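# Sort faulty pump bottles into the grey tray

## Task

Five empty pump bottles stand in the scene, and one or two have a defective pump whose head stays depressed after being pushed down. Test the bottles, then place every defective one inside the grey tray and leave every working one upright on the table top, not in the tray. Nothing counts if it only stays put because the robot holds it. Finally open the grippers, withdraw the arms, and make sure all objects settle and stop moving shortly afterwards.

## Robot and tools

Robot and frame: two arms, left_arm and right_arm. The names are labels only and do not match the sides of a camera image. Result poses use one world frame: origin on the table surface midway between the arms, +x pointing out across the table, +z up, and left_arm on the +y side. Each state line gives end_effector_position in metres and end_effector_quat_wxyz. The printed hand position can be somewhat wrong, worse when the arm is stretched far.

Gripper geometry: the fingers point along the gripper's own +z and open and close along its y. The reported position is the spot between the pads when shut. Closed fingertips reach about 33 mm past it, open ones about 9 mm. Closing pushes the tips roughly 24 mm further out, so keep that clearance above the table.

execute_actions: argument actions is a list of actions. Each action is a table of at most 15 rows, one row per 1/30 s step; if fewer rows are given, the last one repeats to fill 15 steps (0.5 s). Every row is one flat list of 18 numbers in [-1, 1] covering both arms, even if one is idle: left dx, dy, dz, rx, ry, rz, position, force_limit, speed, then the same nine for the right. dx..rz are offsets, not poses: each row is measured from that gripper's measured pose when the action began (for a call's first action, the last pose reported), in the gripper's own axes, never from the previous row. Scale: 1.0 equals 0.6 m or 180 degrees; rx, ry, rz form a single rotation vector. Each step the command is clipped to 70 mm and 16 degrees from the current measured pose, and after an action the arm goes no further than its last clipped pose, so large displacements must be spread over several actions. An empty list just returns state and images.

Finger numbers (absolute settings, not offsets): position +1 is fully open (140 mm), the pads touch near -0.8, and -1 closes until blocked. force_limit: about 14 N at -1, 60 N at 0, 107 N at +1 (for parts up to 40 mm wide). speed: gap changes about 30 mm/s at -1, 140 at 0, 250 at +1. A 0 is a real command, so to leave a gripper alone resend its previous three numbers. To squeeze harder while holding, raise force_limit and switch position between -1 and -0.98.

object_status: 0 moving, 1 blocked while opening, 2 blocked while closing (a grip; check for this after sending -1), 3 reached the requested position or pads met (thin items may still be held). It updates shortly after the fingers stop. position_measured is in counts: 3 fully open, 230 pads touching, not linear in mm.

move: target is one 18-number row laid out as above; the pose parts are offsets in gripper axes from the pose in the latest result that showed one, and the finger numbers are sent at the start. Each gripper follows a straight line; all arms finish together, taking 0.5 to 10 s (cut off at 10 s). speed is top linear speed in m/s, 0.002 to 0.5, default 0.25; rotation is capped at twice that in rad/s. Paths ignore obstacles and the other arm, may lag or overshoot, and faster or deeper contacts hit harder. blocking=false returns after 0.5 s while motion continues; then only wait or stop are accepted until a result shows the move ended. The move: line reports the ending (done, off_target, moving, held, fault) and active limits: paced means the sent pose was clipped, held means a safety check blocked steps (motion can jump fast afterwards). Distance to each target is also reported. If only one arm is named, the other finished normally.

wait: seconds from 0 to 10; arms keep their last command, a running move continues, and it returns early when the move ends. stop: brakes a running move (needs stopping distance); fingers continue. zoom_image: camera is cam_left_wrist or cam_right_wrist (504x504 each), region [x0, y0, x1, y1] pixels from the top-left, at most 504 by 504. finished_scene: pass the scene integer; irreversible, and the result reports success.

Other result lines: Hand target shows where the controller is steering each gripper; pose unreachable means a clearance check altered or blocked that arm's command; MOTOR HOT warns of heating under load, and an OVER-TEMPERATURE FAULT brakes the arm until cooled.

Limits: joint ranges (rad) waist -2.744 to 2.744, shoulder -1.784 to 1.784, upper arm roll -2.901 to 2.901, elbow -3.042 to -0.152, forearm roll -2.807 to 2.807, wrist pitch 0.544 to 4.517, wrist roll -3.016 to 3.016. Load limits (N m): waist 35, shoulder 35, upper arm roll 32, elbow 30, forearm roll 12, wrist pitch 12, wrist roll 12, including carried weight. Exceeding one freezes that arm for 10 s and drops the rest of the call. Elbows stop just short of straight; with unreachable targets position wins over orientation.

Cautions: the simulation keeps running while replies are composed, with the robot holding its last command. An arm meant to stay put should get the offset back to its desired pose in a reply's first call and zeros later. Occasional tugs on held parts or pushes on loose ones can occur. Never knock anything off the table, avoid collisions or hard pressing between the arms, and avoid drops, slips, slams and forceful pushes; a bottle must not tip over or be left leaning on a gripper.

Each tool is called after "Request:" by a JSON object that holds its "op" and its "data", one argument or row to a line.

## Session

I'll start by looking at the current state.

Request:
{"op": "execute_actions", "data": {
  "actions": []
}}

Scene clock: 0.00 s.
left_arm: end_effector_position=(+0.0591, +0.7971, +0.2119) position_measured=3 object_status=3 end_effector_quat_wxyz=(+0.393, +0.890, -0.053, +0.223) | right_arm: end_effector_position=(+0.6034, -0.2391, +0.4145) position_measured=3 object_status=3 end_effector_quat_wxyz=(-0.002, +0.954, -0.300, +0.000)
Joint positions: left_arm=[ 1.615  0.659 -0.04  -1.291 -0.262  1.053  0.242] | right_arm=[-0.003 -0.003 -0.003 -1.571  0.003  1.571 -0.793]
Joint velocities: left_arm=[-0.001  0.     0.001  0.001  0.     0.    -0.   ] | right_arm=[ 0.     0.001 -0.    -0.001 -0.    -0.001 -0.   ]
Hand target (left_arm): +0.059, +0.797, +0.212; +0.393, +0.890, -0.053, +0.223
Hand target (right_arm): +0.603, -0.239, +0.415; -0.002, +0.954, -0.300, +0.000

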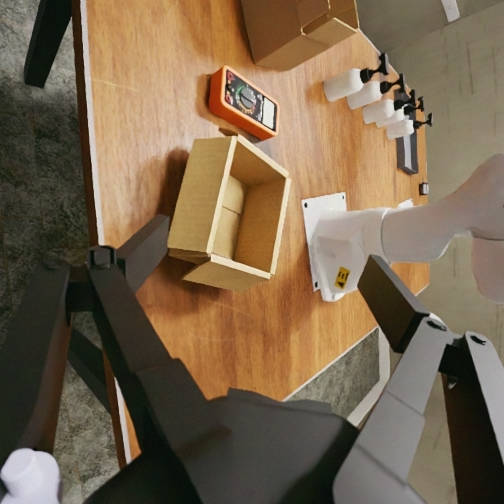

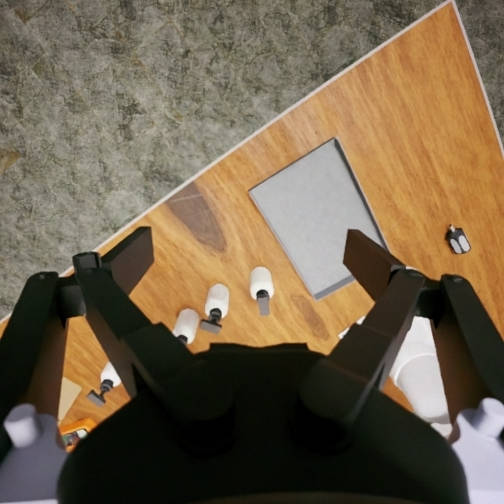

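Request:
{"op": "zoom_image", "data": {
  "camera": "cam_right_wrist",
  "region": [60, 230, 340, 440]
}}

Request:
{"op": "zoom_image", "data": {
  "camera": "cam_left_wrist",
  "region": [300, 30, 460, 210]
}}

Region (60, 230, 340, 440) of cam_right_wrist's 504x504 image, scaled by 1.800, with more detail than that image has; it fills the top 378 rows of this view, and the rest is white.

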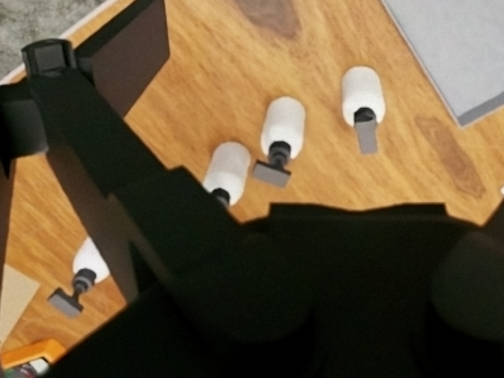

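Region (300, 30, 460, 210) of cam_left_wrist's 504x504 image, scaled by 2.800, with more detail than that image has.

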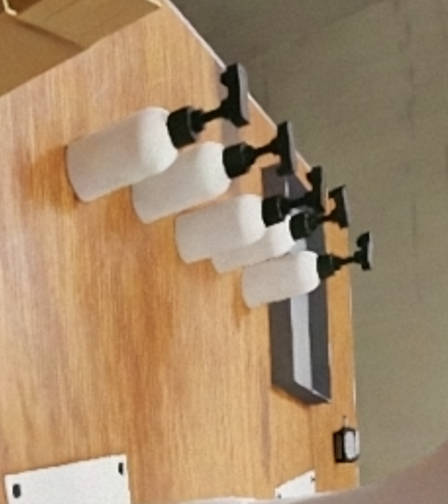

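Request:
{"op": "move", "data": {
  "target": [0,0,0,0,0,0,1,0,0, -0.5417,-0.0673,-0.0092,0,0,-0.1939,-1,0,1],
  "speed": 0.3
}}

Scene clock: 77.13 s.
left_arm: end_effector_position=(+0.0591, +0.7971, +0.2119) position_measured=3 object_status=3 end_effector_quat_wxyz=(+0.393, +0.890, -0.053, +0.223) | right_arm: end_effector_position=(+0.3633, -0.0178, +0.4212) position_measured=233 object_status=3 end_effector_quat_wxyz=(-0.002, +1.000, -0.002, +0.004)
Joint positions: left_arm=[ 1.615  0.659 -0.04  -1.291 -0.262  1.053  0.242] | right_arm=[ 0.3   -0.381  0.256 -1.939  0.093  1.578 -0.853]
Joint velocities: left_arm=[ 0.     0.001  0.001  0.001 -0.     0.001 -0.   ] | right_arm=[ 0.    -0.001  0.    -0.002  0.002 -0.002 -0.002]
Hand target (left_arm): +0.059, +0.797, +0.212; +0.393, +0.890, -0.053, +0.223
Hand target (right_arm): +0.361, -0.018, +0.420; -0.002, +1.000, -0.001, +0.000
Off the commanded pose (left_arm): 0.000 m, 0 deg.
Off the commanded pose (right_arm): 0.004 m, 0 deg.
move: off_target (right_arm)

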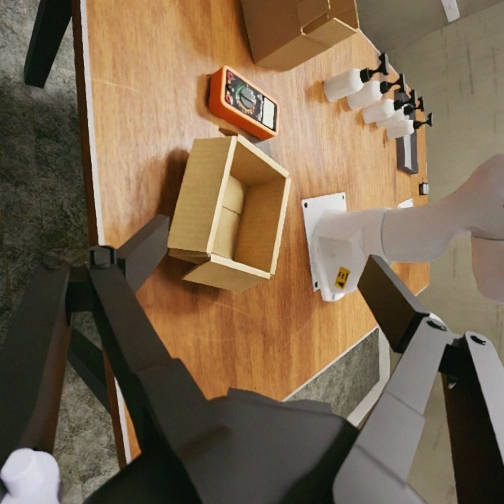

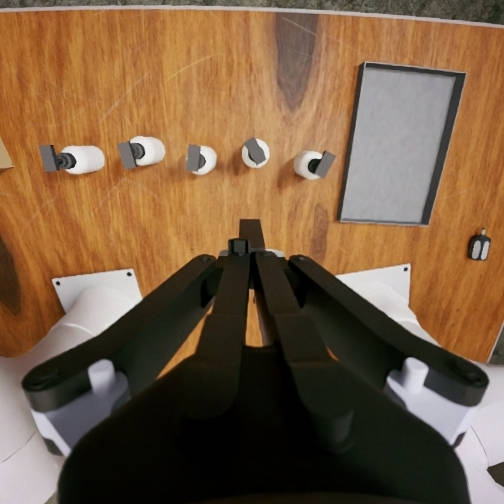

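Request:
{"op": "zoom_image", "data": {
  "camera": "cam_right_wrist",
  "region": [170, 120, 350, 240]
}}

Request:
{"op": "zoom_image", "data": {
  "camera": "cam_right_wrist",
  "region": [20, 110, 230, 210]
}}

Region (170, 120, 350, 240) of cam_right_wrist's 504x504 image, scaled by 2.800, with more detail than that image has.

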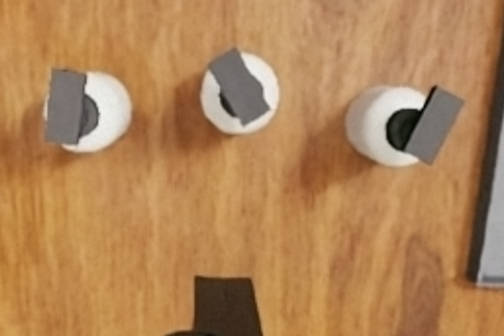

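Region (20, 110, 230, 210) of cam_right_wrist's 504x504 image, scaled by 2.400, with more detail than that image has; it fills the top 240 rows of this view, and the rest is white.

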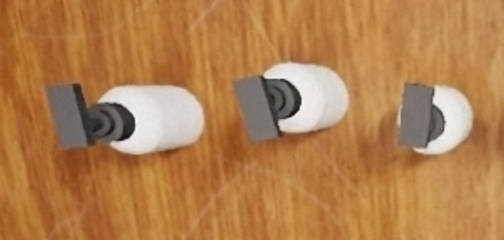

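Request:
{"op": "zoom_image", "data": {
  "camera": "cam_right_wrist",
  "region": [324, 40, 504, 290]
}}

Region (324, 40, 504, 290) of cam_right_wrist's 504x504 image, scaled by 2.016, with more detail than that image has; it fills the left 363 columns of this view, and the rest is white.

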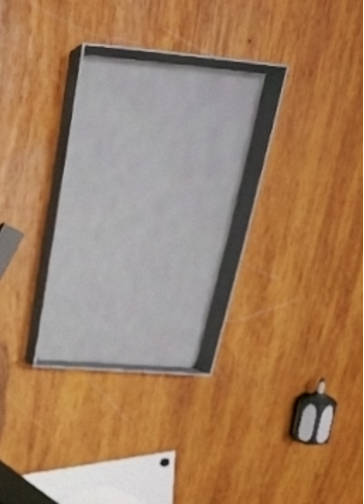

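Request:
{"op": "zoom_image", "data": {
  "camera": "cam_right_wrist",
  "region": [0, 0, 504, 60]
}}

Region (0, 0, 504, 60) of cam_right_wrist's 504x504 image, scaled by 1.000; it fills the top 60 rows of this view, and the rest is white.

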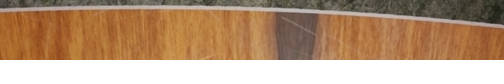

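Request:
{"op": "move", "data": {
  "target": [0,0,0,0,0,0,1,0,0, 0.0845,0.1953,0.2853,0,0,0,-1,0,1],
  "speed": 0.3
}}

Scene clock: 167.73 s.
left_arm: end_effector_position=(+0.0591, +0.7971, +0.2119) position_measured=3 object_status=3 end_effector_quat_wxyz=(+0.393, +0.890, -0.053, +0.223) | right_arm: end_effector_position=(+0.4133, -0.1345, +0.2508) position_measured=233 object_status=3 end_effector_quat_wxyz=(-0.003, +1.000, -0.009, +0.002)
Joint positions: left_arm=[ 1.615  0.659 -0.04  -1.291 -0.262  1.053  0.242] | right_arm=[ 0.265 -0.461  0.06  -2.458  0.032  2.004 -1.073]
Joint velocities: left_arm=[-0.001  0.001  0.    -0.    -0.002  0.001 -0.002] | right_arm=[-0.001 -0.     0.    -0.     0.     0.011 -0.025]
Hand target (left_arm): +0.059, +0.797, +0.212; +0.393, +0.890, -0.053, +0.223
Hand target (right_arm): +0.414, -0.135, +0.250; -0.002, +1.000, -0.003, +0.004
Off the commanded pose (left_arm): 0.000 m, 0 deg.
Off the commanded pose (right_arm): 0.002 m, 1 deg.
move: done

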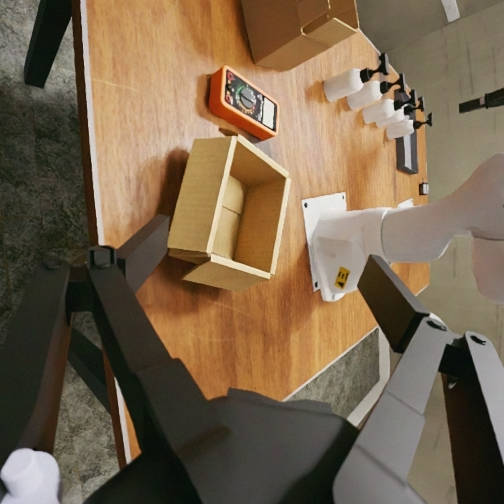

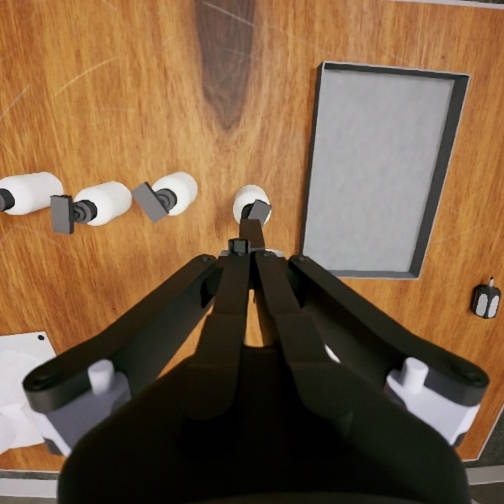

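Request:
{"op": "zoom_image", "data": {
  "camera": "cam_right_wrist",
  "region": [190, 160, 310, 260]
}}

Request:
{"op": "zoom_image", "data": {
  "camera": "cam_left_wrist",
  "region": [370, 60, 504, 170]
}}

Region (190, 160, 310, 260) of cam_right_wrist's 504x504 image, scaled by 4.200, with more detail than that image has.

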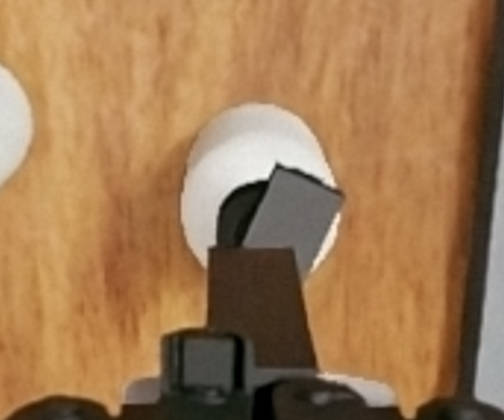

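Region (370, 60, 504, 170) of cam_left_wrist's 504x504 image, scaled by 3.761, with more detail than that image has; it fills the top 414 rows of this view, and the rest is white.

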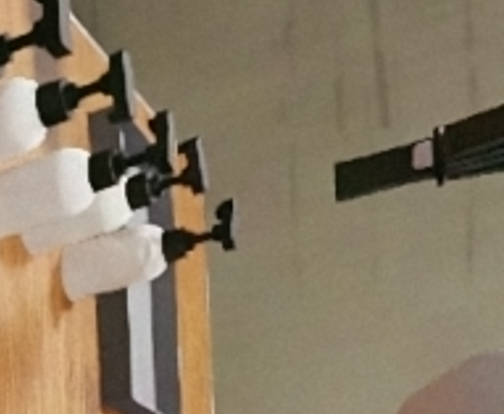

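Request:
{"op": "move", "data": {
  "target": [0,0,0,0,0,0,1,0,0, -0.0167,0.005,0.0847,0,0,0,-1,0,1],
  "speed": 0.15
}}

Request:
{"op": "zoom_image", "data": {
  "camera": "cam_left_wrist",
  "region": [370, 60, 504, 170]
}}

Request:
{"op": "zoom_image", "data": {
  "camera": "cam_right_wrist",
  "region": [190, 160, 310, 260]
}}

Scene clock: 186.80 s.
left_arm: end_effector_position=(+0.0591, +0.7971, +0.2119) position_measured=3 object_status=3 end_effector_quat_wxyz=(+0.393, +0.890, -0.053, +0.223) | right_arm: end_effector_position=(+0.4039, -0.1390, +0.2010) position_measured=233 object_status=3 end_effector_quat_wxyz=(-0.001, +1.000, -0.008, +0.002)
Joint positions: left_arm=[ 1.615  0.659 -0.04  -1.291 -0.262  1.053  0.242] | right_arm=[ 0.266 -0.446  0.066 -2.577  0.034  2.137 -1.075]
Joint velocities: left_arm=[-0.001 -0.     0.001  0.001  0.     0.001  0.001] | right_arm=[-0.     0.001  0.001 -0.001 -0.001  0.011  0.004]
Hand target (left_arm): +0.059, +0.797, +0.212; +0.393, +0.890, -0.053, +0.223
Hand target (right_arm): +0.404, -0.137, +0.200; -0.003, +1.000, -0.009, +0.002
Off the commanded pose (left_arm): 0.000 m, 0 deg.
Off the commanded pose (right_arm): 0.002 m, 0 deg.
move: done

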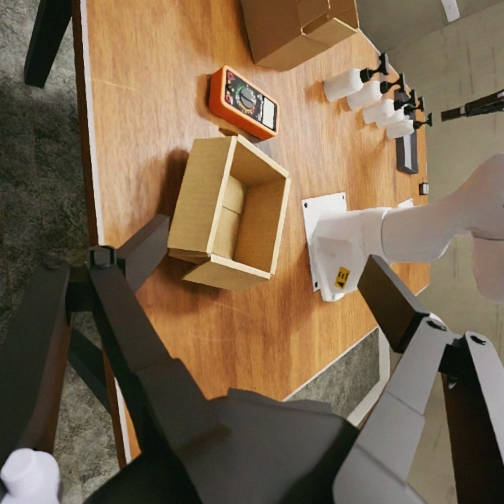

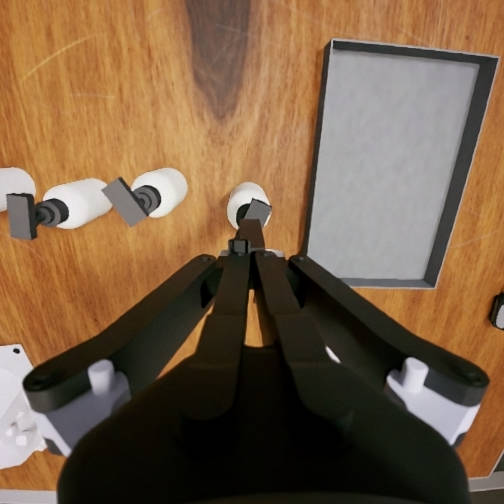

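Region (370, 60, 504, 170) of cam_left_wrist's 504x504 image, scaled by 3.761, with more detail than that image has; it fills the top 414 rows of this view, and the rest is white.

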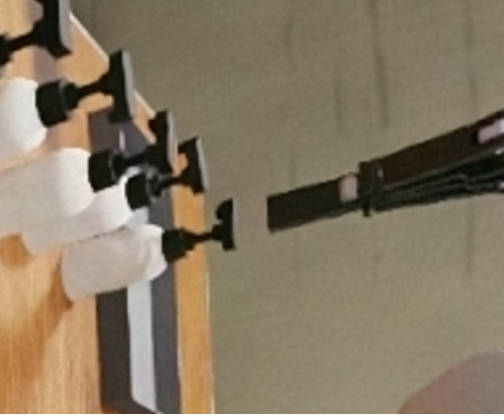

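Region (190, 160, 310, 260) of cam_right_wrist's 504x504 image, scaled by 4.200, with more detail than that image has.

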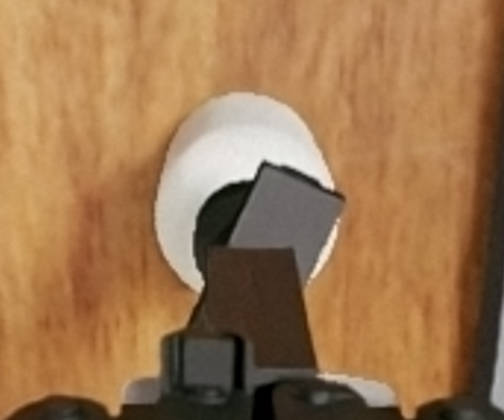

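Request:
{"op": "move", "data": {
  "target": [0,0,0,0,0,0,1,0,0, -0.0065,-0.0015,0.0617,0,0,0,-1,0,1],
  "speed": 0.05
}}

Request:
{"op": "zoom_image", "data": {
  "camera": "cam_left_wrist",
  "region": [370, 60, 504, 170]
}}

Scene clock: 199.27 s.
left_arm: end_effector_position=(+0.0591, +0.7971, +0.2119) position_measured=3 object_status=3 end_effector_quat_wxyz=(+0.393, +0.890, -0.053, +0.223) | right_arm: end_effector_position=(+0.4018, -0.1391, +0.1666) position_measured=233 object_status=3 end_effector_quat_wxyz=(-0.001, +1.000, -0.006, +0.003)
Joint positions: left_arm=[ 1.615  0.659 -0.04  -1.291 -0.262  1.053  0.242] | right_arm=[ 0.267 -0.405  0.07  -2.638  0.034  2.24  -1.073]
Joint velocities: left_arm=[ 0.001  0.     0.    -0.001  0.     0.001 -0.   ] | right_arm=[-0.001  0.002  0.001 -0.001 -0.001  0.016  0.002]
Hand target (left_arm): +0.059, +0.797, +0.212; +0.393, +0.890, -0.053, +0.223
Hand target (right_arm): +0.400, -0.138, +0.164; -0.001, +1.000, -0.008, +0.002
Off the commanded pose (left_arm): 0.000 m, 0 deg.
Off the commanded pose (right_arm): 0.003 m, 0 deg.
move: done

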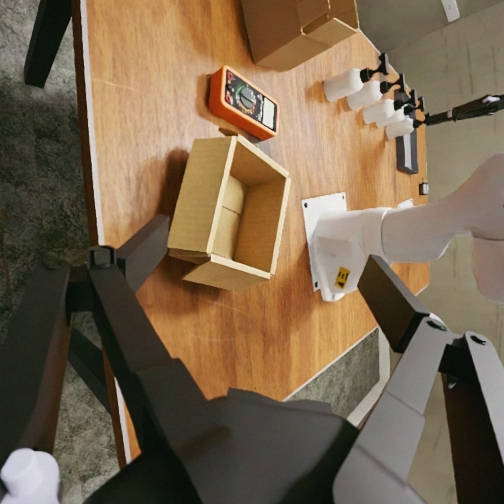

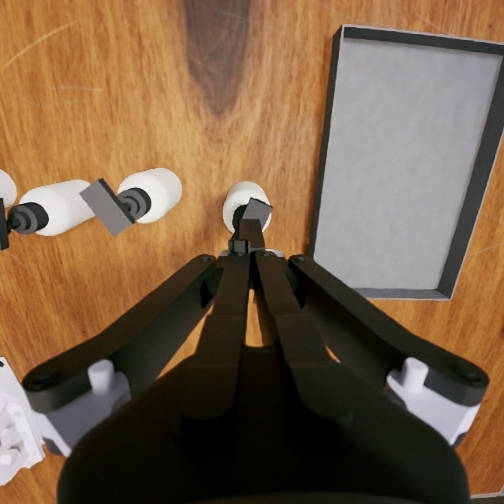

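Region (370, 60, 504, 170) of cam_left_wrist's 504x504 image, scaled by 3.761, with more detail than that image has; it fills the top 414 rows of this view, and the rest is white.

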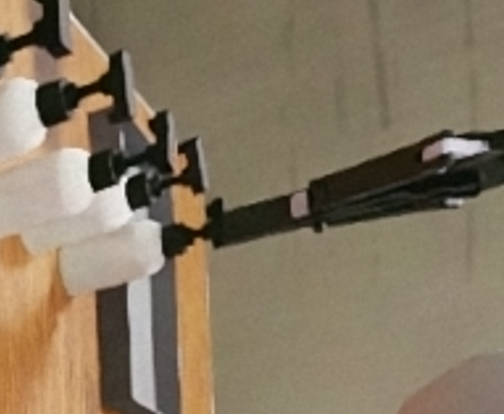

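Request:
{"op": "move", "data": {
  "target": [0,0,0,0,0,0,1,0,0, 0,0,0.0143,0,0,0,-1,0,1],
  "speed": 0.03
}}

Request:
{"op": "zoom_image", "data": {
  "camera": "cam_left_wrist",
  "region": [380, 90, 460, 150]
}}

Scene clock: 202.77 s.
left_arm: end_effector_position=(+0.0591, +0.7971, +0.2119) position_measured=3 object_status=3 end_effector_quat_wxyz=(+0.393, +0.890, -0.053, +0.223) | right_arm: end_effector_position=(+0.4036, -0.1382, +0.1617) position_measured=233 object_status=3 end_effector_quat_wxyz=(-0.002, +1.000, -0.007, +0.005)
Joint positions: left_arm=[ 1.615  0.659 -0.04  -1.291 -0.262  1.053  0.242] | right_arm=[ 0.267 -0.395  0.071 -2.645  0.034  2.262 -1.073]
Joint velocities: left_arm=[-0.001 -0.001  0.    -0.     0.001  0.    -0.   ] | right_arm=[ 0.002  0.001  0.    -0.001  0.001  0.011  0.001]
Hand target (left_arm): +0.059, +0.797, +0.212; +0.393, +0.890, -0.053, +0.223
Hand target (right_arm): +0.402, -0.139, +0.158; -0.001, +1.000, -0.006, +0.003
Off the commanded pose (left_arm): 0.000 m, 0 deg.
Off the commanded pose (right_arm): 0.004 m, 0 deg.
move: off_target (right_arm)

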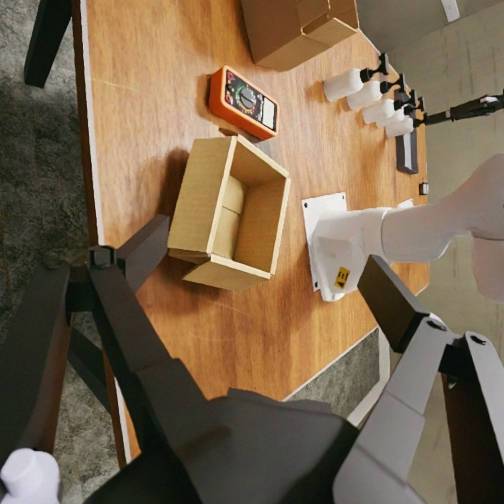

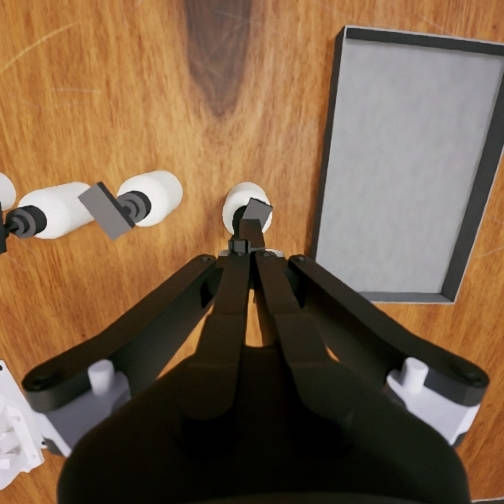

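Region (380, 90, 460, 150) of cam_left_wrist's 504x504 image, scaled by 6.300, with more detail than that image has; it fills the top 378 rows of this view, and the rest is white.

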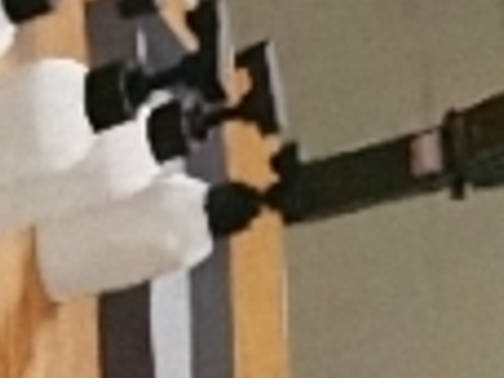

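Request:
{"op": "execute_actions", "data": {
  "actions": [
    [[0,0,0,0,0,0,1,0,0, 0,0,-0.0004,0,0,0,-1,0,1],[0,0,0,0,0,0,1,0,0, 0,0,-0.0027,0,0,0,-1,0,1],[0,0,0,0,0,0,1,0,0, 0,0,-0.0077,0,0,0,-1,0,1],[0,0,0,0,0,0,1,0,0, 0,0,-0.0154,0,0,0,-1,0,1],[0,0,0,0,0,0,1,0,0, 0,0,-0.0249,0,0,0,-1,0,1],[0,0,0,0,0,0,1,0,0, 0,0,-0.0351,0,0,0,-1,0,1],[0,0,0,0,0,0,1,0,0, 0,0,-0.0446,0,0,0,-1,0,1],[0,0,0,0,0,0,1,0,0, 0.0002,-0.001,-0.0523,0,0,0,-1,0,1],[0,0,0,0,0,0,1,0,0, 0.0005,-0.003,-0.0573,0,0,0,-1,0,1],[0,0,0,0,0,0,1,0,0, 0.0011,-0.0066,-0.0596,0,0,0,-1,0,1],[0,0,0,0,0,0,1,0,0, 0.0021,-0.012,-0.06,0,0,0,-1,0,1],[0,0,0,0,0,0,1,0,0, 0.0033,-0.0193,-0.06,0,0,0,-1,0,1],[0,0,0,0,0,0,1,0,0, 0.0049,-0.028,-0.06,0,0,0,-1,0,1],[0,0,0,0,0,0,1,0,0, 0.0068,-0.039,-0.06,0,0,0,-1,0,1],[0,0,0,0,0,0,1,0,0, 0.0089,-0.051,-0.06,0,0,0,-1,0,1]]
  ]
}}

Scene clock: 234.13 s.
left_arm: end_effector_position=(+0.0591, +0.7971, +0.2119) position_measured=3 object_status=3 end_effector_quat_wxyz=(+0.393, +0.890, -0.053, +0.223) | right_arm: end_effector_position=(+0.4132, -0.1201, +0.2000) position_measured=233 object_status=3 end_effector_quat_wxyz=(-0.007, +1.000, +0.001, +0.015)
Joint positions: left_arm=[ 1.615  0.659 -0.04  -1.291 -0.262  1.053  0.242] | right_arm=[ 0.276 -0.414  0.087 -2.559  0.038  2.18  -1.063]
Joint velocities: left_arm=[-0.001  0.    -0.    -0.001 -0.    -0.    -0.   ] | right_arm=[ 0.102  0.322  0.188  0.307  0.046 -0.059  0.103]
Hand target (left_arm): +0.059, +0.797, +0.212; +0.393, +0.890, -0.053, +0.223
Hand target (right_arm): +0.408, -0.108, +0.198; -0.003, +1.000, -0.006, +0.006
Off the commanded pose (left_arm): 0.000 m, 0 deg.
Off the commanded pose (right_arm): 0.013 m, 1 deg.

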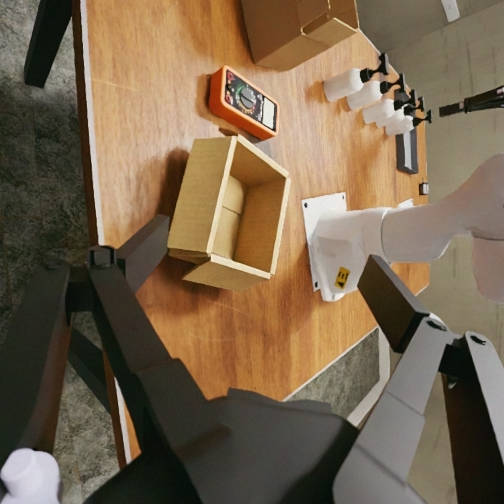

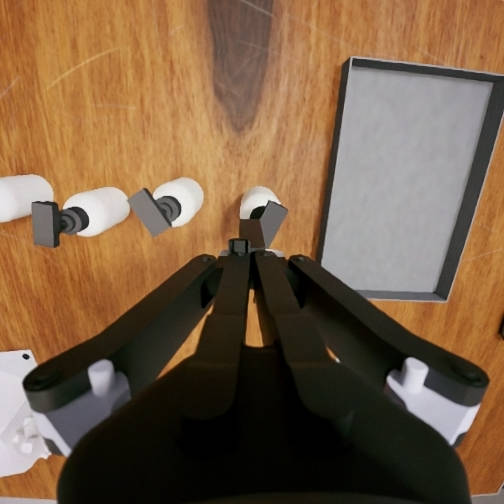

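Request:
{"op": "move", "data": {
  "target": [0,0,0,0,0,0,1,0,0, 0.0165,-0.1558,0.0077,-0.0045,-0.0095,0.0006,-1,0,1],
  "speed": 0.3
}}

Request:
{"op": "zoom_image", "data": {
  "camera": "cam_left_wrist",
  "region": [370, 60, 504, 170]
}}

Request:
{"op": "zoom_image", "data": {
  "camera": "cam_right_wrist",
  "region": [170, 150, 350, 270]
}}

Scene clock: 243.40 s.
left_arm: end_effector_position=(+0.0591, +0.7971, +0.2119) position_measured=3 object_status=3 end_effector_quat_wxyz=(+0.393, +0.890, -0.053, +0.223) | right_arm: end_effector_position=(+0.4238, -0.0262, +0.1969) position_measured=233 object_status=3 end_effector_quat_wxyz=(-0.002, +1.000, +0.005, +0.001)
Joint positions: left_arm=[ 1.615  0.659 -0.04  -1.291 -0.262  1.053  0.242] | right_arm=[ 0.316 -0.189  0.199 -2.342  0.047  2.159 -0.921]
Joint velocities: left_arm=[-0.     0.    -0.001  0.     0.     0.     0.   ] | right_arm=[-0.     0.     0.     0.    -0.002 -0.002  0.031]
Hand target (left_arm): +0.059, +0.797, +0.212; +0.393, +0.890, -0.053, +0.223
Hand target (right_arm): +0.424, -0.027, +0.197; +0.000, +1.000, -0.000, +0.000
Off the commanded pose (left_arm): 0.000 m, 0 deg.
Off the commanded pose (right_arm): 0.001 m, 1 deg.
move: done

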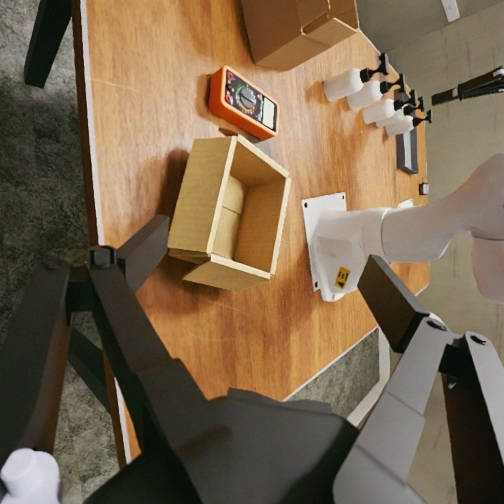

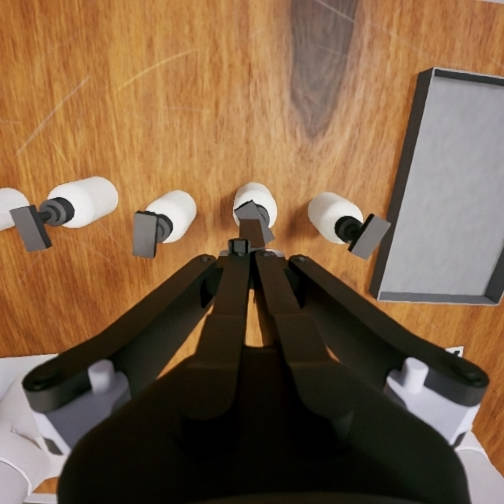

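Region (370, 60, 504, 170) of cam_left_wrist's 504x504 image, scaled by 3.761, with more detail than that image has; it fills the top 414 rows of this view, and the rest is white.

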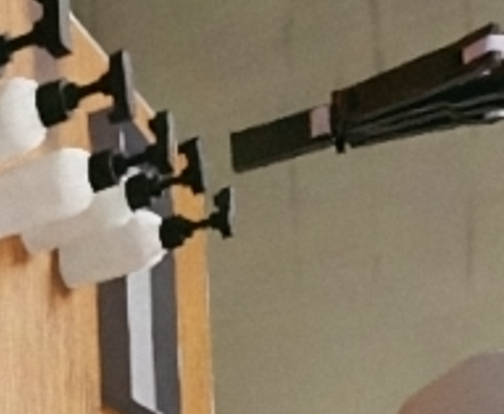

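Region (170, 150, 350, 270) of cam_right_wrist's 504x504 image, scaled by 2.800, with more detail than that image has.

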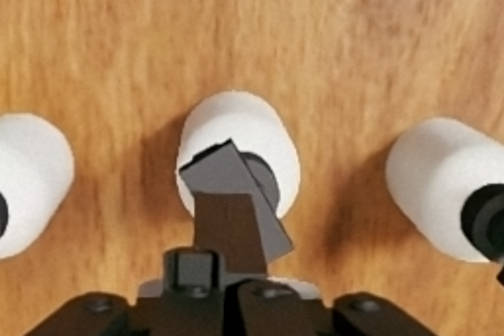

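Request:
{"op": "execute_actions", "data": {
  "actions": [
    [[0,0,0,0,0,0,1,0,0, -0.0003,0.0003,0,0,0,0,-1,0,1],[0,0,0,0,0,0,1,0,0, -0.001,0.001,0.0002,0,0,0,-1,0,1],[0,0,0,0,0,0,1,0,0, -0.002,0.002,0.0006,0,0,0,-1,0,1],[0,0,0,0,0,0,1,0,0, -0.0032,0.0032,0.0012,0,0,0,-1,0,1],[0,0,0,0,0,0,1,0,0, -0.0045,0.0045,0.0023,0,0,0,-1,0,1],[0,0,0,0,0,0,1,0,0, -0.0057,0.0057,0.0038,0,0,0,-1,0,1],[0,0,0,0,0,0,1,0,0, -0.0068,0.0068,0.0056,0,0,0,-1,0,1],[0,0,0,0,0,0,1,0,0, -0.0076,0.0076,0.0079,0,0,0,-1,0,1],[0,0,0,0,0,0,1,0,0, -0.0081,0.0081,0.0106,0,0,0,-1,0,1],[0,0,0,0,0,0,1,0,0, -0.0083,0.0083,0.0136,0,0,0,-1,0,1],[0,0,0,0,0,0,1,0,0, -0.0083,0.0083,0.017,0,0,0,-1,0,1],[0,0,0,0,0,0,1,0,0, -0.0083,0.0083,0.0206,0,0,0,-1,0,1],[0,0,0,0,0,0,1,0,0, -0.0083,0.0083,0.0245,0,0,0,-1,0,1],[0,0,0,0,0,0,1,0,0, -0.0083,0.0083,0.0284,0,0,0,-1,0,1],[0,0,0,0,0,0,1,0,0, -0.0083,0.0083,0.0325,0,0,0,-1,0,1]],
    [[0,0,0,0,0,0,1,0,0, 0,0,0.0116,0,0,0,-1,0,1],[0,0,0,0,0,0,1,0,0, 0,0,0.0155,0,0,0,-1,0,1],[0,0,0,0,0,0,1,0,0, 0,0,0.0194,0,0,0,-1,0,1],[0,0,0,0,0,0,1,0,0, 0,0,0.023,0,0,0,-1,0,1],[0,0,0,0,0,0,1,0,0, 0,0,0.0264,0,0,0,-1,0,1],[0,0,0,0,0,0,1,0,0, 0,0,0.0294,0,0,0,-1,0,1],[0,0,0,0,0,0,1,0,0, 0,0,0.0321,0,0,0,-1,0,1],[0,0,0,0,0,0,1,0,0, 0,0,0.0344,0,0,0,-1,0,1],[0,0,0,0,0,0,1,0,0, 0,0,0.0362,0,0,0,-1,0,1],[0,0,0,0,0,0,1,0,0, 0,0,0.0377,0,0,0,-1,0,1],[0,0,0,0,0,0,1,0,0, 0,0,0.0388,0,0,0,-1,0,1],[0,0,0,0,0,0,1,0,0, 0,0,0.0394,0,0,0,-1,0,1],[0,0,0,0,0,0,1,0,0, 0,0,0.0398,0,0,0,-1,0,1],[0,0,0,0,0,0,1,0,0, 0,0,0.04,0,0,0,-1,0,1],[0,0,0,0,0,0,1,0,0, 0,0,0.04,0,0,0,-1,0,1]]
  ]
}}

Request:
{"op": "zoom_image", "data": {
  "camera": "cam_left_wrist",
  "region": [370, 60, 504, 170]
}}

Scene clock: 282.77 s.
left_arm: end_effector_position=(+0.0591, +0.7971, +0.2119) position_measured=3 object_status=3 end_effector_quat_wxyz=(+0.393, +0.890, -0.053, +0.223) | right_arm: end_effector_position=(+0.4170, -0.0335, +0.1630) position_measured=233 object_status=3 end_effector_quat_wxyz=(+0.001, +1.000, +0.003, -0.003)
Joint positions: left_arm=[ 1.615  0.659 -0.04  -1.291 -0.262  1.053  0.242] | right_arm=[ 0.316 -0.165  0.199 -2.409  0.045  2.24  -0.918]
Joint velocities: left_arm=[-0.001 -0.    -0.001 -0.    -0.    -0.    -0.002] | right_arm=[ 0.     0.013 -0.    -0.007 -0.004  0.053  0.   ]
Hand target (left_arm): +0.059, +0.797, +0.212; +0.393, +0.890, -0.053, +0.223
Hand target (right_arm): +0.417, -0.033, +0.159; +0.002, +1.000, +0.003, -0.002
Off the commanded pose (left_arm): 0.000 m, 0 deg.
Off the commanded pose (right_arm): 0.004 m, 0 deg.

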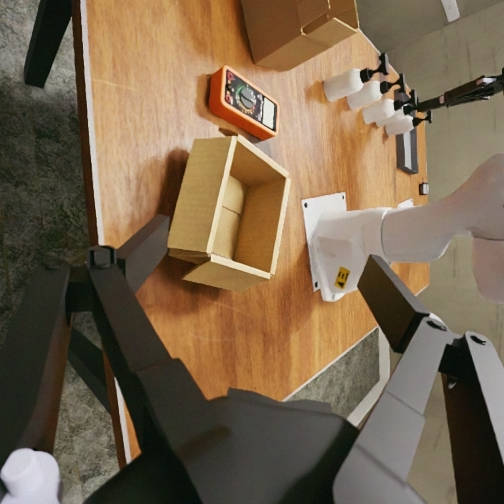

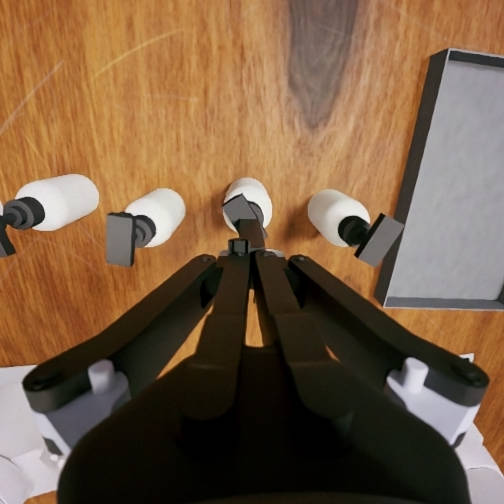

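Region (370, 60, 504, 170) of cam_left_wrist's 504x504 image, scaled by 3.761, with more detail than that image has; it fills the top 414 rows of this view, and the rest is white.

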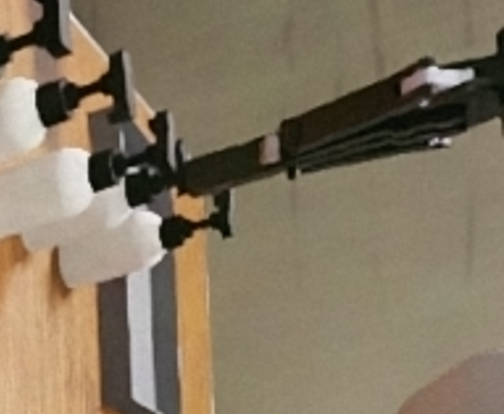

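Request:
{"op": "execute_actions", "data": {
  "actions": [
    [[0,0,0,0,0,0,1,0,0, 0,0,0.0064,0,0,0,-1,0,1],[0,0,0,0,0,0,1,0,0, 0,0,0.0049,0,0,0,-1,0,1],[0,0,0,0,0,0,1,0,0, 0,0,0.0014,0,0,0,-1,0,1],[0,0,0,0,0,0,1,0,0, 0,0,-0.0043,0,0,0,-1,0,1],[0,0,0,0,0,0,1,0,0, 0,0,-0.0118,0,0,0,-1,0,1],[0,0,0,0,0,0,1,0,0, 0,0,-0.0204,0,0,0,-1,0,1],[0,0,0,0,0,0,1,0,0, 0,0,-0.0296,0,0,0,-1,0,1],[0,0,0,0,0,0,1,0,0, 0,0,-0.0382,0,0,0,-1,0,1],[0,0,0,0,0,0,1,0,0, 0,-0.0002,-0.0457,0,0,0,-1,0,1],[0,0,0,0,0,0,1,0,0, -0.0001,-0.0012,-0.0514,0,0,0,-1,0,1],[0,0,0,0,0,0,1,0,0, -0.0003,-0.0037,-0.0549,0,0,0,-1,0,1],[0,0,0,0,0,0,1,0,0, -0.0007,-0.0082,-0.0564,0,0,0,-1,0,1],[0,0,0,0,0,0,1,0,0, -0.0014,-0.0148,-0.0567,0,0,0,-1,0,1],[0,0,0,0,0,0,1,0,0, -0.0022,-0.0235,-0.0567,0,0,0,-1,0,1],[0,0,0,0,0,0,1,0,0, -0.0031,-0.0343,-0.0567,0,0,0,-1,0,1]],
    [[0,0,0,0,0,0,1,0,0, -0.0095,-0.0304,0.002,-0.0025,-0.0025,0.004,-1,0,1],[0,0,0,0,0,0,1,0,0, -0.0108,-0.0444,0.002,-0.0025,-0.0025,0.004,-1,0,1],[0,0,0,0,0,0,1,0,0, -0.0121,-0.0593,0.002,-0.0025,-0.0025,0.004,-1,0,1],[0,0,0,0,0,0,1,0,0, -0.0135,-0.0748,0.002,-0.0025,-0.0025,0.004,-1,0,1],[0,0,0,0,0,0,1,0,0, -0.015,-0.0903,0.002,-0.0025,-0.0025,0.004,-1,0,1],[0,0,0,0,0,0,1,0,0, -0.0163,-0.1053,0.002,-0.0025,-0.0025,0.004,-1,0,1],[0,0,0,0,0,0,1,0,0, -0.0176,-0.1192,0.002,-0.0025,-0.0025,0.004,-1,0,1],[0,0,0,0,0,0,1,0,0, -0.0188,-0.1318,0.002,-0.0025,-0.0025,0.004,-1,0,1],[0,0,0,0,0,0,1,0,0, -0.0197,-0.1426,0.002,-0.0025,-0.0025,0.004,-1,0,1],[0,0,0,0,0,0,1,0,0, -0.0205,-0.1513,0.002,-0.0025,-0.0025,0.004,-1,0,1],[0,0,0,0,0,0,1,0,0, -0.0211,-0.1579,0.002,-0.0025,-0.0025,0.004,-1,0,1],[0,0,0,0,0,0,1,0,0, -0.0216,-0.1624,0.002,-0.0025,-0.0025,0.004,-1,0,1],[0,0,0,0,0,0,1,0,0, -0.0218,-0.1649,0.002,-0.0025,-0.0025,0.004,-1,0,1],[0,0,0,0,0,0,1,0,0, -0.0219,-0.1659,0.002,-0.0025,-0.0025,0.004,-1,0,1],[0,0,0,0,0,0,1,0,0, -0.0219,-0.1661,0.002,-0.0025,-0.0025,0.004,-1,0,1]]
  ]
}}

Scene clock: 304.03 s.
left_arm: end_effector_position=(+0.0591, +0.7971, +0.2119) position_measured=3 object_status=3 end_effector_quat_wxyz=(+0.393, +0.890, -0.053, +0.223) | right_arm: end_effector_position=(+0.4097, +0.0775, +0.1984) position_measured=233 object_status=3 end_effector_quat_wxyz=(-0.009, +0.999, +0.031, +0.003)
Joint positions: left_arm=[ 1.615  0.659 -0.04  -1.291 -0.262  1.053  0.242] | right_arm=[ 0.379 -0.015  0.304 -2.147  0.013  2.15  -0.784]
Joint velocities: left_arm=[ 0.    -0.001 -0.    -0.    -0.    -0.    -0.001] | right_arm=[ 0.035  0.133  0.043  0.153 -0.07  -0.051  0.225]
Hand target (left_arm): +0.059, +0.797, +0.212; +0.393, +0.890, -0.053, +0.223
Hand target (right_arm): +0.410, +0.078, +0.198; -0.003, +1.000, +0.000, +0.003
Off the commanded pose (left_arm): 0.000 m, 0 deg.
Off the commanded pose (right_arm): 0.001 m, 4 deg.

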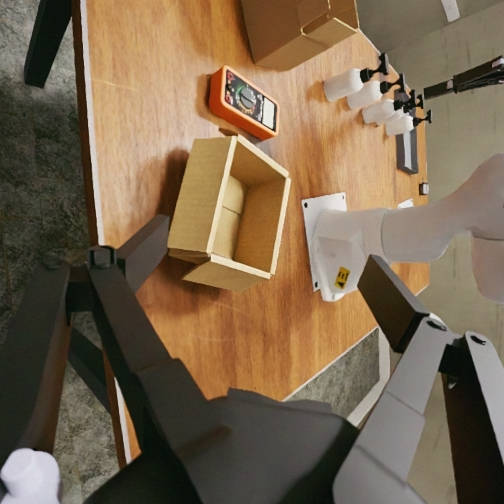

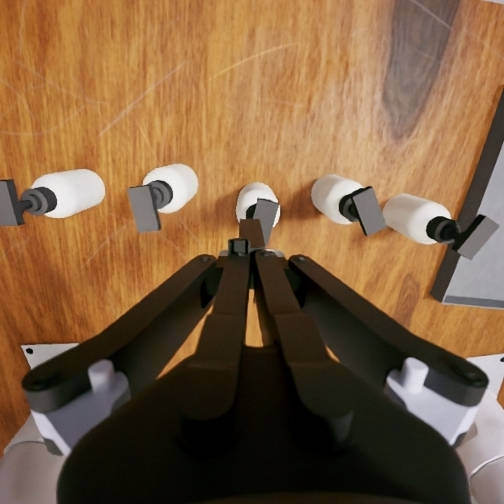

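Let me get the settled state and fresh images.

Request:
{"op": "execute_actions", "data": {
  "actions": []
}}

Request:
{"op": "zoom_image", "data": {
  "camera": "cam_left_wrist",
  "region": [350, 50, 484, 160]
}}

Request:
{"op": "zoom_image", "data": {
  "camera": "cam_right_wrist",
  "region": [170, 150, 350, 270]
}}

Scene clock: 306.00 s.
left_arm: end_effector_position=(+0.0591, +0.7971, +0.2119) position_measured=3 object_status=3 end_effector_quat_wxyz=(+0.393, +0.890, -0.053, +0.223) | right_arm: end_effector_position=(+0.4105, +0.0785, +0.1985) position_measured=233 object_status=3 end_effector_quat_wxyz=(-0.005, +1.000, +0.000, +0.003)
Joint positions: left_arm=[ 1.615  0.659 -0.04  -1.291 -0.262  1.053  0.242] | right_arm=[ 0.38  -0.006  0.305 -2.135  0.005  2.141 -0.715]
Joint velocities: left_arm=[-0.001  0.     0.     0.002 -0.     0.    -0.002] | right_arm=[-0.001  0.     0.    -0.     0.    -0.     0.001]
Hand target (left_arm): +0.059, +0.797, +0.212; +0.393, +0.890, -0.053, +0.223
Hand target (right_arm): +0.410, +0.078, +0.198; -0.003, +1.000, +0.000, +0.003
Off the commanded pose (left_arm): 0.000 m, 0 deg.
Off the commanded pose (right_arm): 0.001 m, 0 deg.

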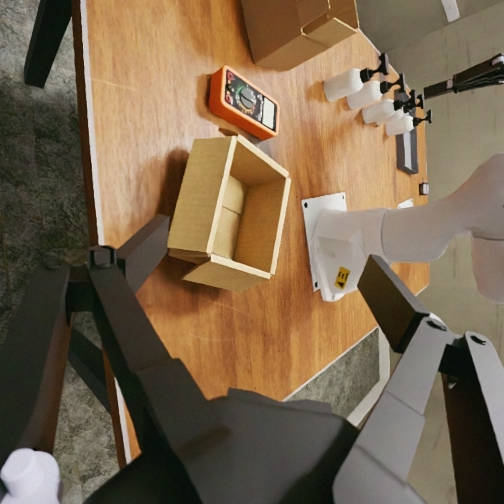

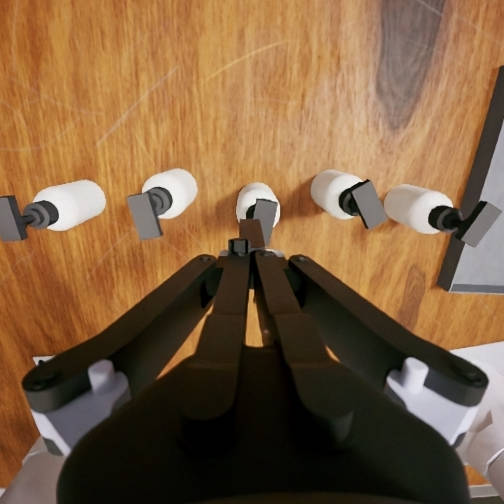

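Region (350, 50, 484, 160) of cam_left_wrist's 504x504 image, scaled by 3.761, with more detail than that image has; it fills the top 414 rows of this view, and the rest is white.

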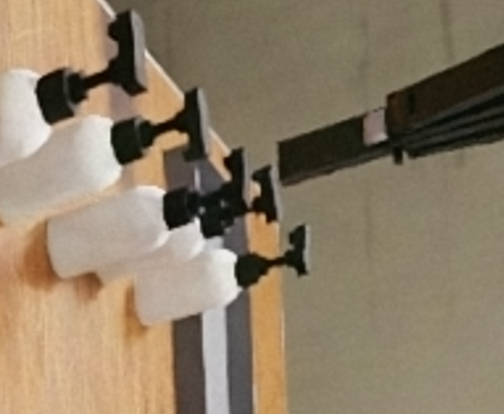

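Region (170, 150, 350, 270) of cam_right_wrist's 504x504 image, scaled by 2.800, with more detail than that image has.

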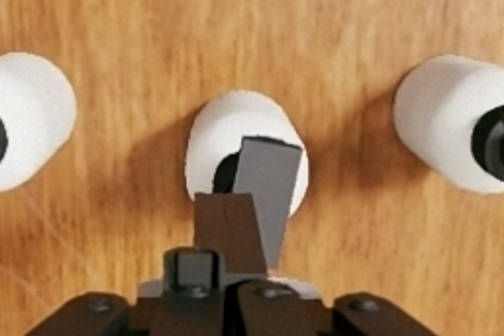

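Request:
{"op": "execute_actions", "data": {
  "actions": [
    [[0,0,0,0,0,0,1,0,0, -0.0001,0.0004,0,-0.0004,-0.0002,0,-1,0,1],[0,0,0,0,0,0,1,0,0, -0.0004,0.0012,0.0002,-0.0008,-0.0005,0,-1,0,1],[0,0,0,0,0,0,1,0,0, -0.0008,0.0024,0.0006,-0.0012,-0.0007,0,-1,0,1],[0,0,0,0,0,0,1,0,0, -0.0013,0.0039,0.0013,-0.0016,-0.001,0,-1,0,1],[0,0,0,0,0,0,1,0,0, -0.0018,0.0054,0.0024,-0.002,-0.0012,0,-1,0,1],[0,0,0,0,0,0,1,0,0, -0.0023,0.0069,0.004,-0.0024,-0.0014,0,-1,0,1],[0,0,0,0,0,0,1,0,0, -0.0027,0.0082,0.006,-0.0028,-0.0017,0,-1,0,1],[0,0,0,0,0,0,1,0,0, -0.003,0.0092,0.0084,-0.0032,-0.0019,0,-1,0,1],[0,0,0,0,0,0,1,0,0, -0.0032,0.0098,0.0113,-0.0032,-0.0019,0,-1,0,1],[0,0,0,0,0,0,1,0,0, -0.0033,0.01,0.0145,-0.0032,-0.0019,0,-1,0,1],[0,0,0,0,0,0,1,0,0, -0.0033,0.01,0.0181,-0.0032,-0.0019,0,-1,0,1],[0,0,0,0,0,0,1,0,0, -0.0033,0.01,0.0219,-0.0032,-0.0019,0,-1,0,1],[0,0,0,0,0,0,1,0,0, -0.0033,0.01,0.026,-0.0032,-0.0019,0,-1,0,1],[0,0,0,0,0,0,1,0,0, -0.0033,0.01,0.0302,-0.0032,-0.0019,0,-1,0,1],[0,0,0,0,0,0,1,0,0, -0.0033,0.01,0.0345,-0.0032,-0.0019,0,-1,0,1]],
    [[0,0,0,0,0,0,1,0,0, 0,0,0.0142,0,0,0,-1,0,1],[0,0,0,0,0,0,1,0,0, 0,0,0.0184,0,0,0,-1,0,1],[0,0,0,0,0,0,1,0,0, 0,0,0.0225,0,0,0,-1,0,1],[0,0,0,0,0,0,1,0,0, 0,0,0.0263,0,0,0,-1,0,1],[0,0,0,0,0,0,1,0,0, 0,0,0.0299,0,0,0,-1,0,1],[0,0,0,0,0,0,1,0,0, 0,0,0.0331,0,0,0,-1,0,1],[0,0,0,0,0,0,1,0,0, 0,0,0.036,0,0,0,-1,0,1],[0,0,0,0,0,0,1,0,0, 0,0,0.0384,0,0,0,-1,0,1],[0,0,0,0,0,0,1,0,0, 0,0,0.0404,0,0,0,-1,0,1],[0,0,0,0,0,0,1,0,0, 0,0,0.042,0,0,0,-1,0,1],[0,0,0,0,0,0,1,0,0, 0,0,0.0431,0,0,0,-1,0,1],[0,0,0,0,0,0,1,0,0, 0,0,0.0438,0,0,0,-1,0,1],[0,0,0,0,0,0,1,0,0, 0,0,0.0442,0,0,0,-1,0,1],[0,0,0,0,0,0,1,0,0, 0,0,0.0444,0,0,0,-1,0,1],[0,0,0,0,0,0,1,0,0, 0,0,0.0444,0,0,0,-1,0,1]]
  ]
}}

Request:
{"op": "zoom_image", "data": {
  "camera": "cam_left_wrist",
  "region": [350, 50, 484, 160]
}}

Request:
{"op": "execute_actions", "data": {
  "actions": [
    [[0,0,0,0,0,0,1,0,0, 0,0,0.0077,0,0,0,-1,0,1],[0,0,0,0,0,0,1,0,0, 0,0,0.0061,0,0,0,-1,0,1],[0,0,0,0,0,0,1,0,0, 0,0,0.0024,0,0,0,-1,0,1],[0,0,0,0,0,0,1,0,0, 0,0,-0.0034,0,0,0,-1,0,1],[0,0,0,0,0,0,1,0,0, 0,0,-0.0112,0,0,0,-1,0,1],[0,0,0,0,0,0,1,0,0, 0,0,-0.0203,0,0,0,-1,0,1],[0,0,0,0,0,0,1,0,0, 0,0,-0.0297,0,0,0,-1,0,1],[0,0,0,0,0,0,1,0,0, 0,0,-0.0388,0,0,0,-1,0,1],[0,0,0,0,0,0,1,0,0, 0,-0.0002,-0.0466,0,0,0,-1,0,1],[0,0,0,0,0,0,1,0,0, 0.0002,-0.0011,-0.0524,0,0,0,-1,0,1],[0,0,0,0,0,0,1,0,0, 0.0006,-0.0035,-0.0561,0,0,0,-1,0,1],[0,0,0,0,0,0,1,0,0, 0.0013,-0.0077,-0.0577,0,0,0,-1,0,1],[0,0,0,0,0,0,1,0,0, 0.0024,-0.0138,-0.058,0,0,0,-1,0,1],[0,0,0,0,0,0,1,0,0, 0.0039,-0.022,-0.058,0,0,0,-1,0,1],[0,0,0,0,0,0,1,0,0, 0.0056,-0.0321,-0.058,0,0,0,-1,0,1]],
    [[0,0,0,0,0,0,1,0,0, -0.005,-0.0242,0.003,-0.004,-0.004,0.002,-1,0,1],[0,0,0,0,0,0,1,0,0, -0.0027,-0.0373,0.003,-0.004,-0.004,0.002,-1,0,1],[0,0,0,0,0,0,1,0,0, -0.0002,-0.0513,0.003,-0.004,-0.004,0.002,-1,0,1],[0,0,0,0,0,0,1,0,0, 0.0023,-0.0658,0.003,-0.004,-0.004,0.002,-1,0,1],[0,0,0,0,0,0,1,0,0, 0.0048,-0.0802,0.003,-0.004,-0.004,0.002,-1,0,1],[0,0,0,0,0,0,1,0,0, 0.0073,-0.0942,0.003,-0.004,-0.004,0.002,-1,0,1],[0,0,0,0,0,0,1,0,0, 0.0096,-0.1073,0.003,-0.004,-0.004,0.002,-1,0,1],[0,0,0,0,0,0,1,0,0, 0.0117,-0.1191,0.003,-0.004,-0.004,0.002,-1,0,1],[0,0,0,0,0,0,1,0,0, 0.0134,-0.1291,0.003,-0.004,-0.004,0.002,-1,0,1],[0,0,0,0,0,0,1,0,0, 0.0149,-0.1373,0.003,-0.004,-0.004,0.002,-1,0,1],[0,0,0,0,0,0,1,0,0, 0.016,-0.1435,0.003,-0.004,-0.004,0.002,-1,0,1],[0,0,0,0,0,0,1,0,0, 0.0167,-0.1477,0.003,-0.004,-0.004,0.002,-1,0,1],[0,0,0,0,0,0,1,0,0, 0.0171,-0.15,0.003,-0.004,-0.004,0.002,-1,0,1],[0,0,0,0,0,0,1,0,0, 0.0173,-0.151,0.003,-0.004,-0.004,0.002,-1,0,1],[0,0,0,0,0,0,1,0,0, 0.0173,-0.1512,0.003,-0.004,-0.004,0.002,-1,0,1]]
  ]
}}

Scene clock: 345.23 s.
left_arm: end_effector_position=(+0.0591, +0.7971, +0.2119) position_measured=3 object_status=3 end_effector_quat_wxyz=(+0.393, +0.890, -0.053, +0.223) | right_arm: end_effector_position=(+0.4046, +0.0710, +0.1593) position_measured=233 object_status=3 end_effector_quat_wxyz=(+0.003, +1.000, +0.002, -0.006)
Joint positions: left_arm=[ 1.615  0.659 -0.04  -1.291 -0.262  1.053  0.242] | right_arm=[ 0.38   0.034  0.305 -2.189 -0.006  2.21  -0.712]
Joint velocities: left_arm=[ 0.    -0.    -0.001  0.     0.001  0.     0.   ] | right_arm=[-0.001  0.001  0.    -0.001 -0.009  0.056  0.007]
Hand target (left_arm): +0.059, +0.797, +0.212; +0.393, +0.890, -0.053, +0.223
Hand target (right_arm): +0.406, +0.073, +0.158; +0.001, +1.000, +0.001, -0.003
Off the commanded pose (left_arm): 0.000 m, 0 deg.
Off the commanded pose (right_arm): 0.003 m, 0 deg.

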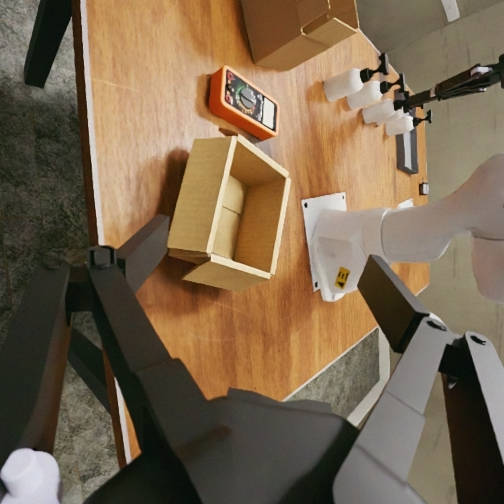

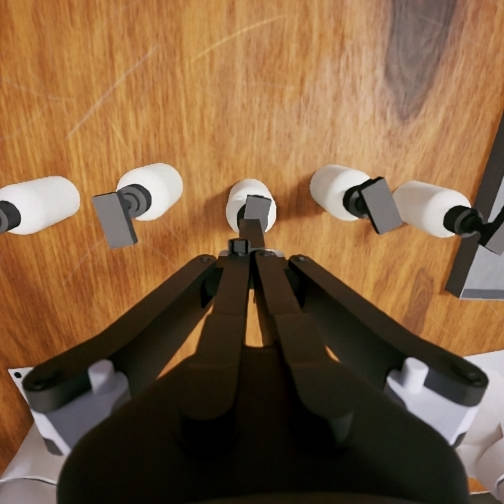

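Region (350, 50, 484, 160) of cam_left_wrist's 504x504 image, scaled by 3.761, with more detail than that image has; it fills the top 414 rows of this view, and the rest is white.

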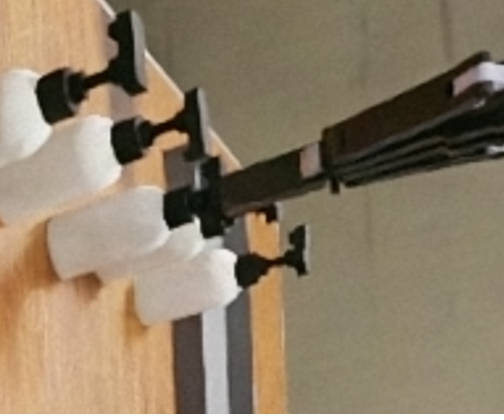

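Scene clock: 346.23 s.
left_arm: end_effector_position=(+0.0591, +0.7971, +0.2119) position_measured=3 object_status=3 end_effector_quat_wxyz=(+0.393, +0.890, -0.053, +0.223) | right_arm: end_effector_position=(+0.4225, +0.1778, +0.1963) position_measured=233 object_status=3 end_effector_quat_wxyz=(-0.011, +1.000, +0.021, -0.002)
Joint positions: left_arm=[ 1.615  0.659 -0.04  -1.291 -0.262  1.053  0.242] | right_arm=[ 0.467  0.257  0.329 -1.812 -0.075  2.07  -0.619]
Joint velocities: left_arm=[ 0.     0.001 -0.001  0.001  0.001  0.     0.002] | right_arm=[ 0.106  0.165 -0.022  0.232 -0.073 -0.13   0.153]
Hand target (left_arm): +0.059, +0.797, +0.212; +0.393, +0.890, -0.053, +0.223
Hand target (right_arm): +0.424, +0.176, +0.196; -0.001, +1.000, -0.000, -0.003
Off the commanded pose (left_arm): 0.000 m, 0 deg.
Off the commanded pose (right_arm): 0.002 m, 3 deg.

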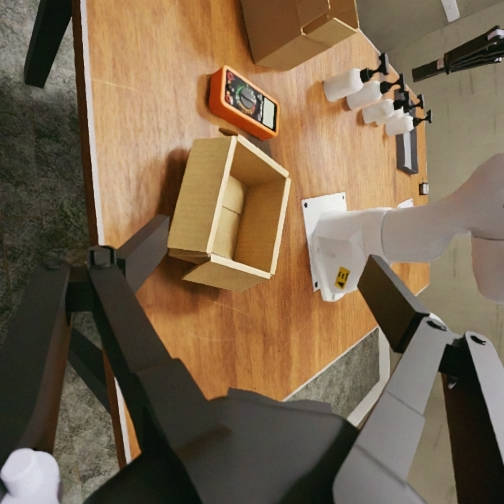

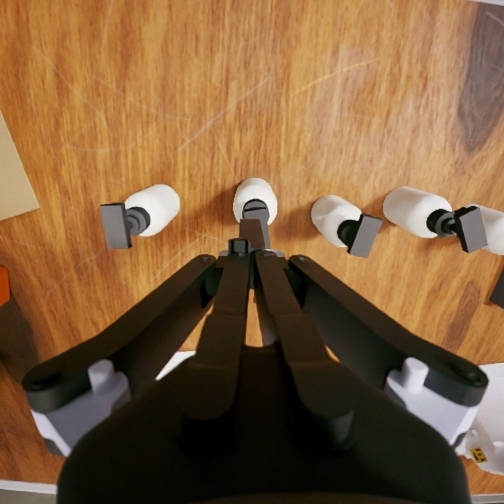

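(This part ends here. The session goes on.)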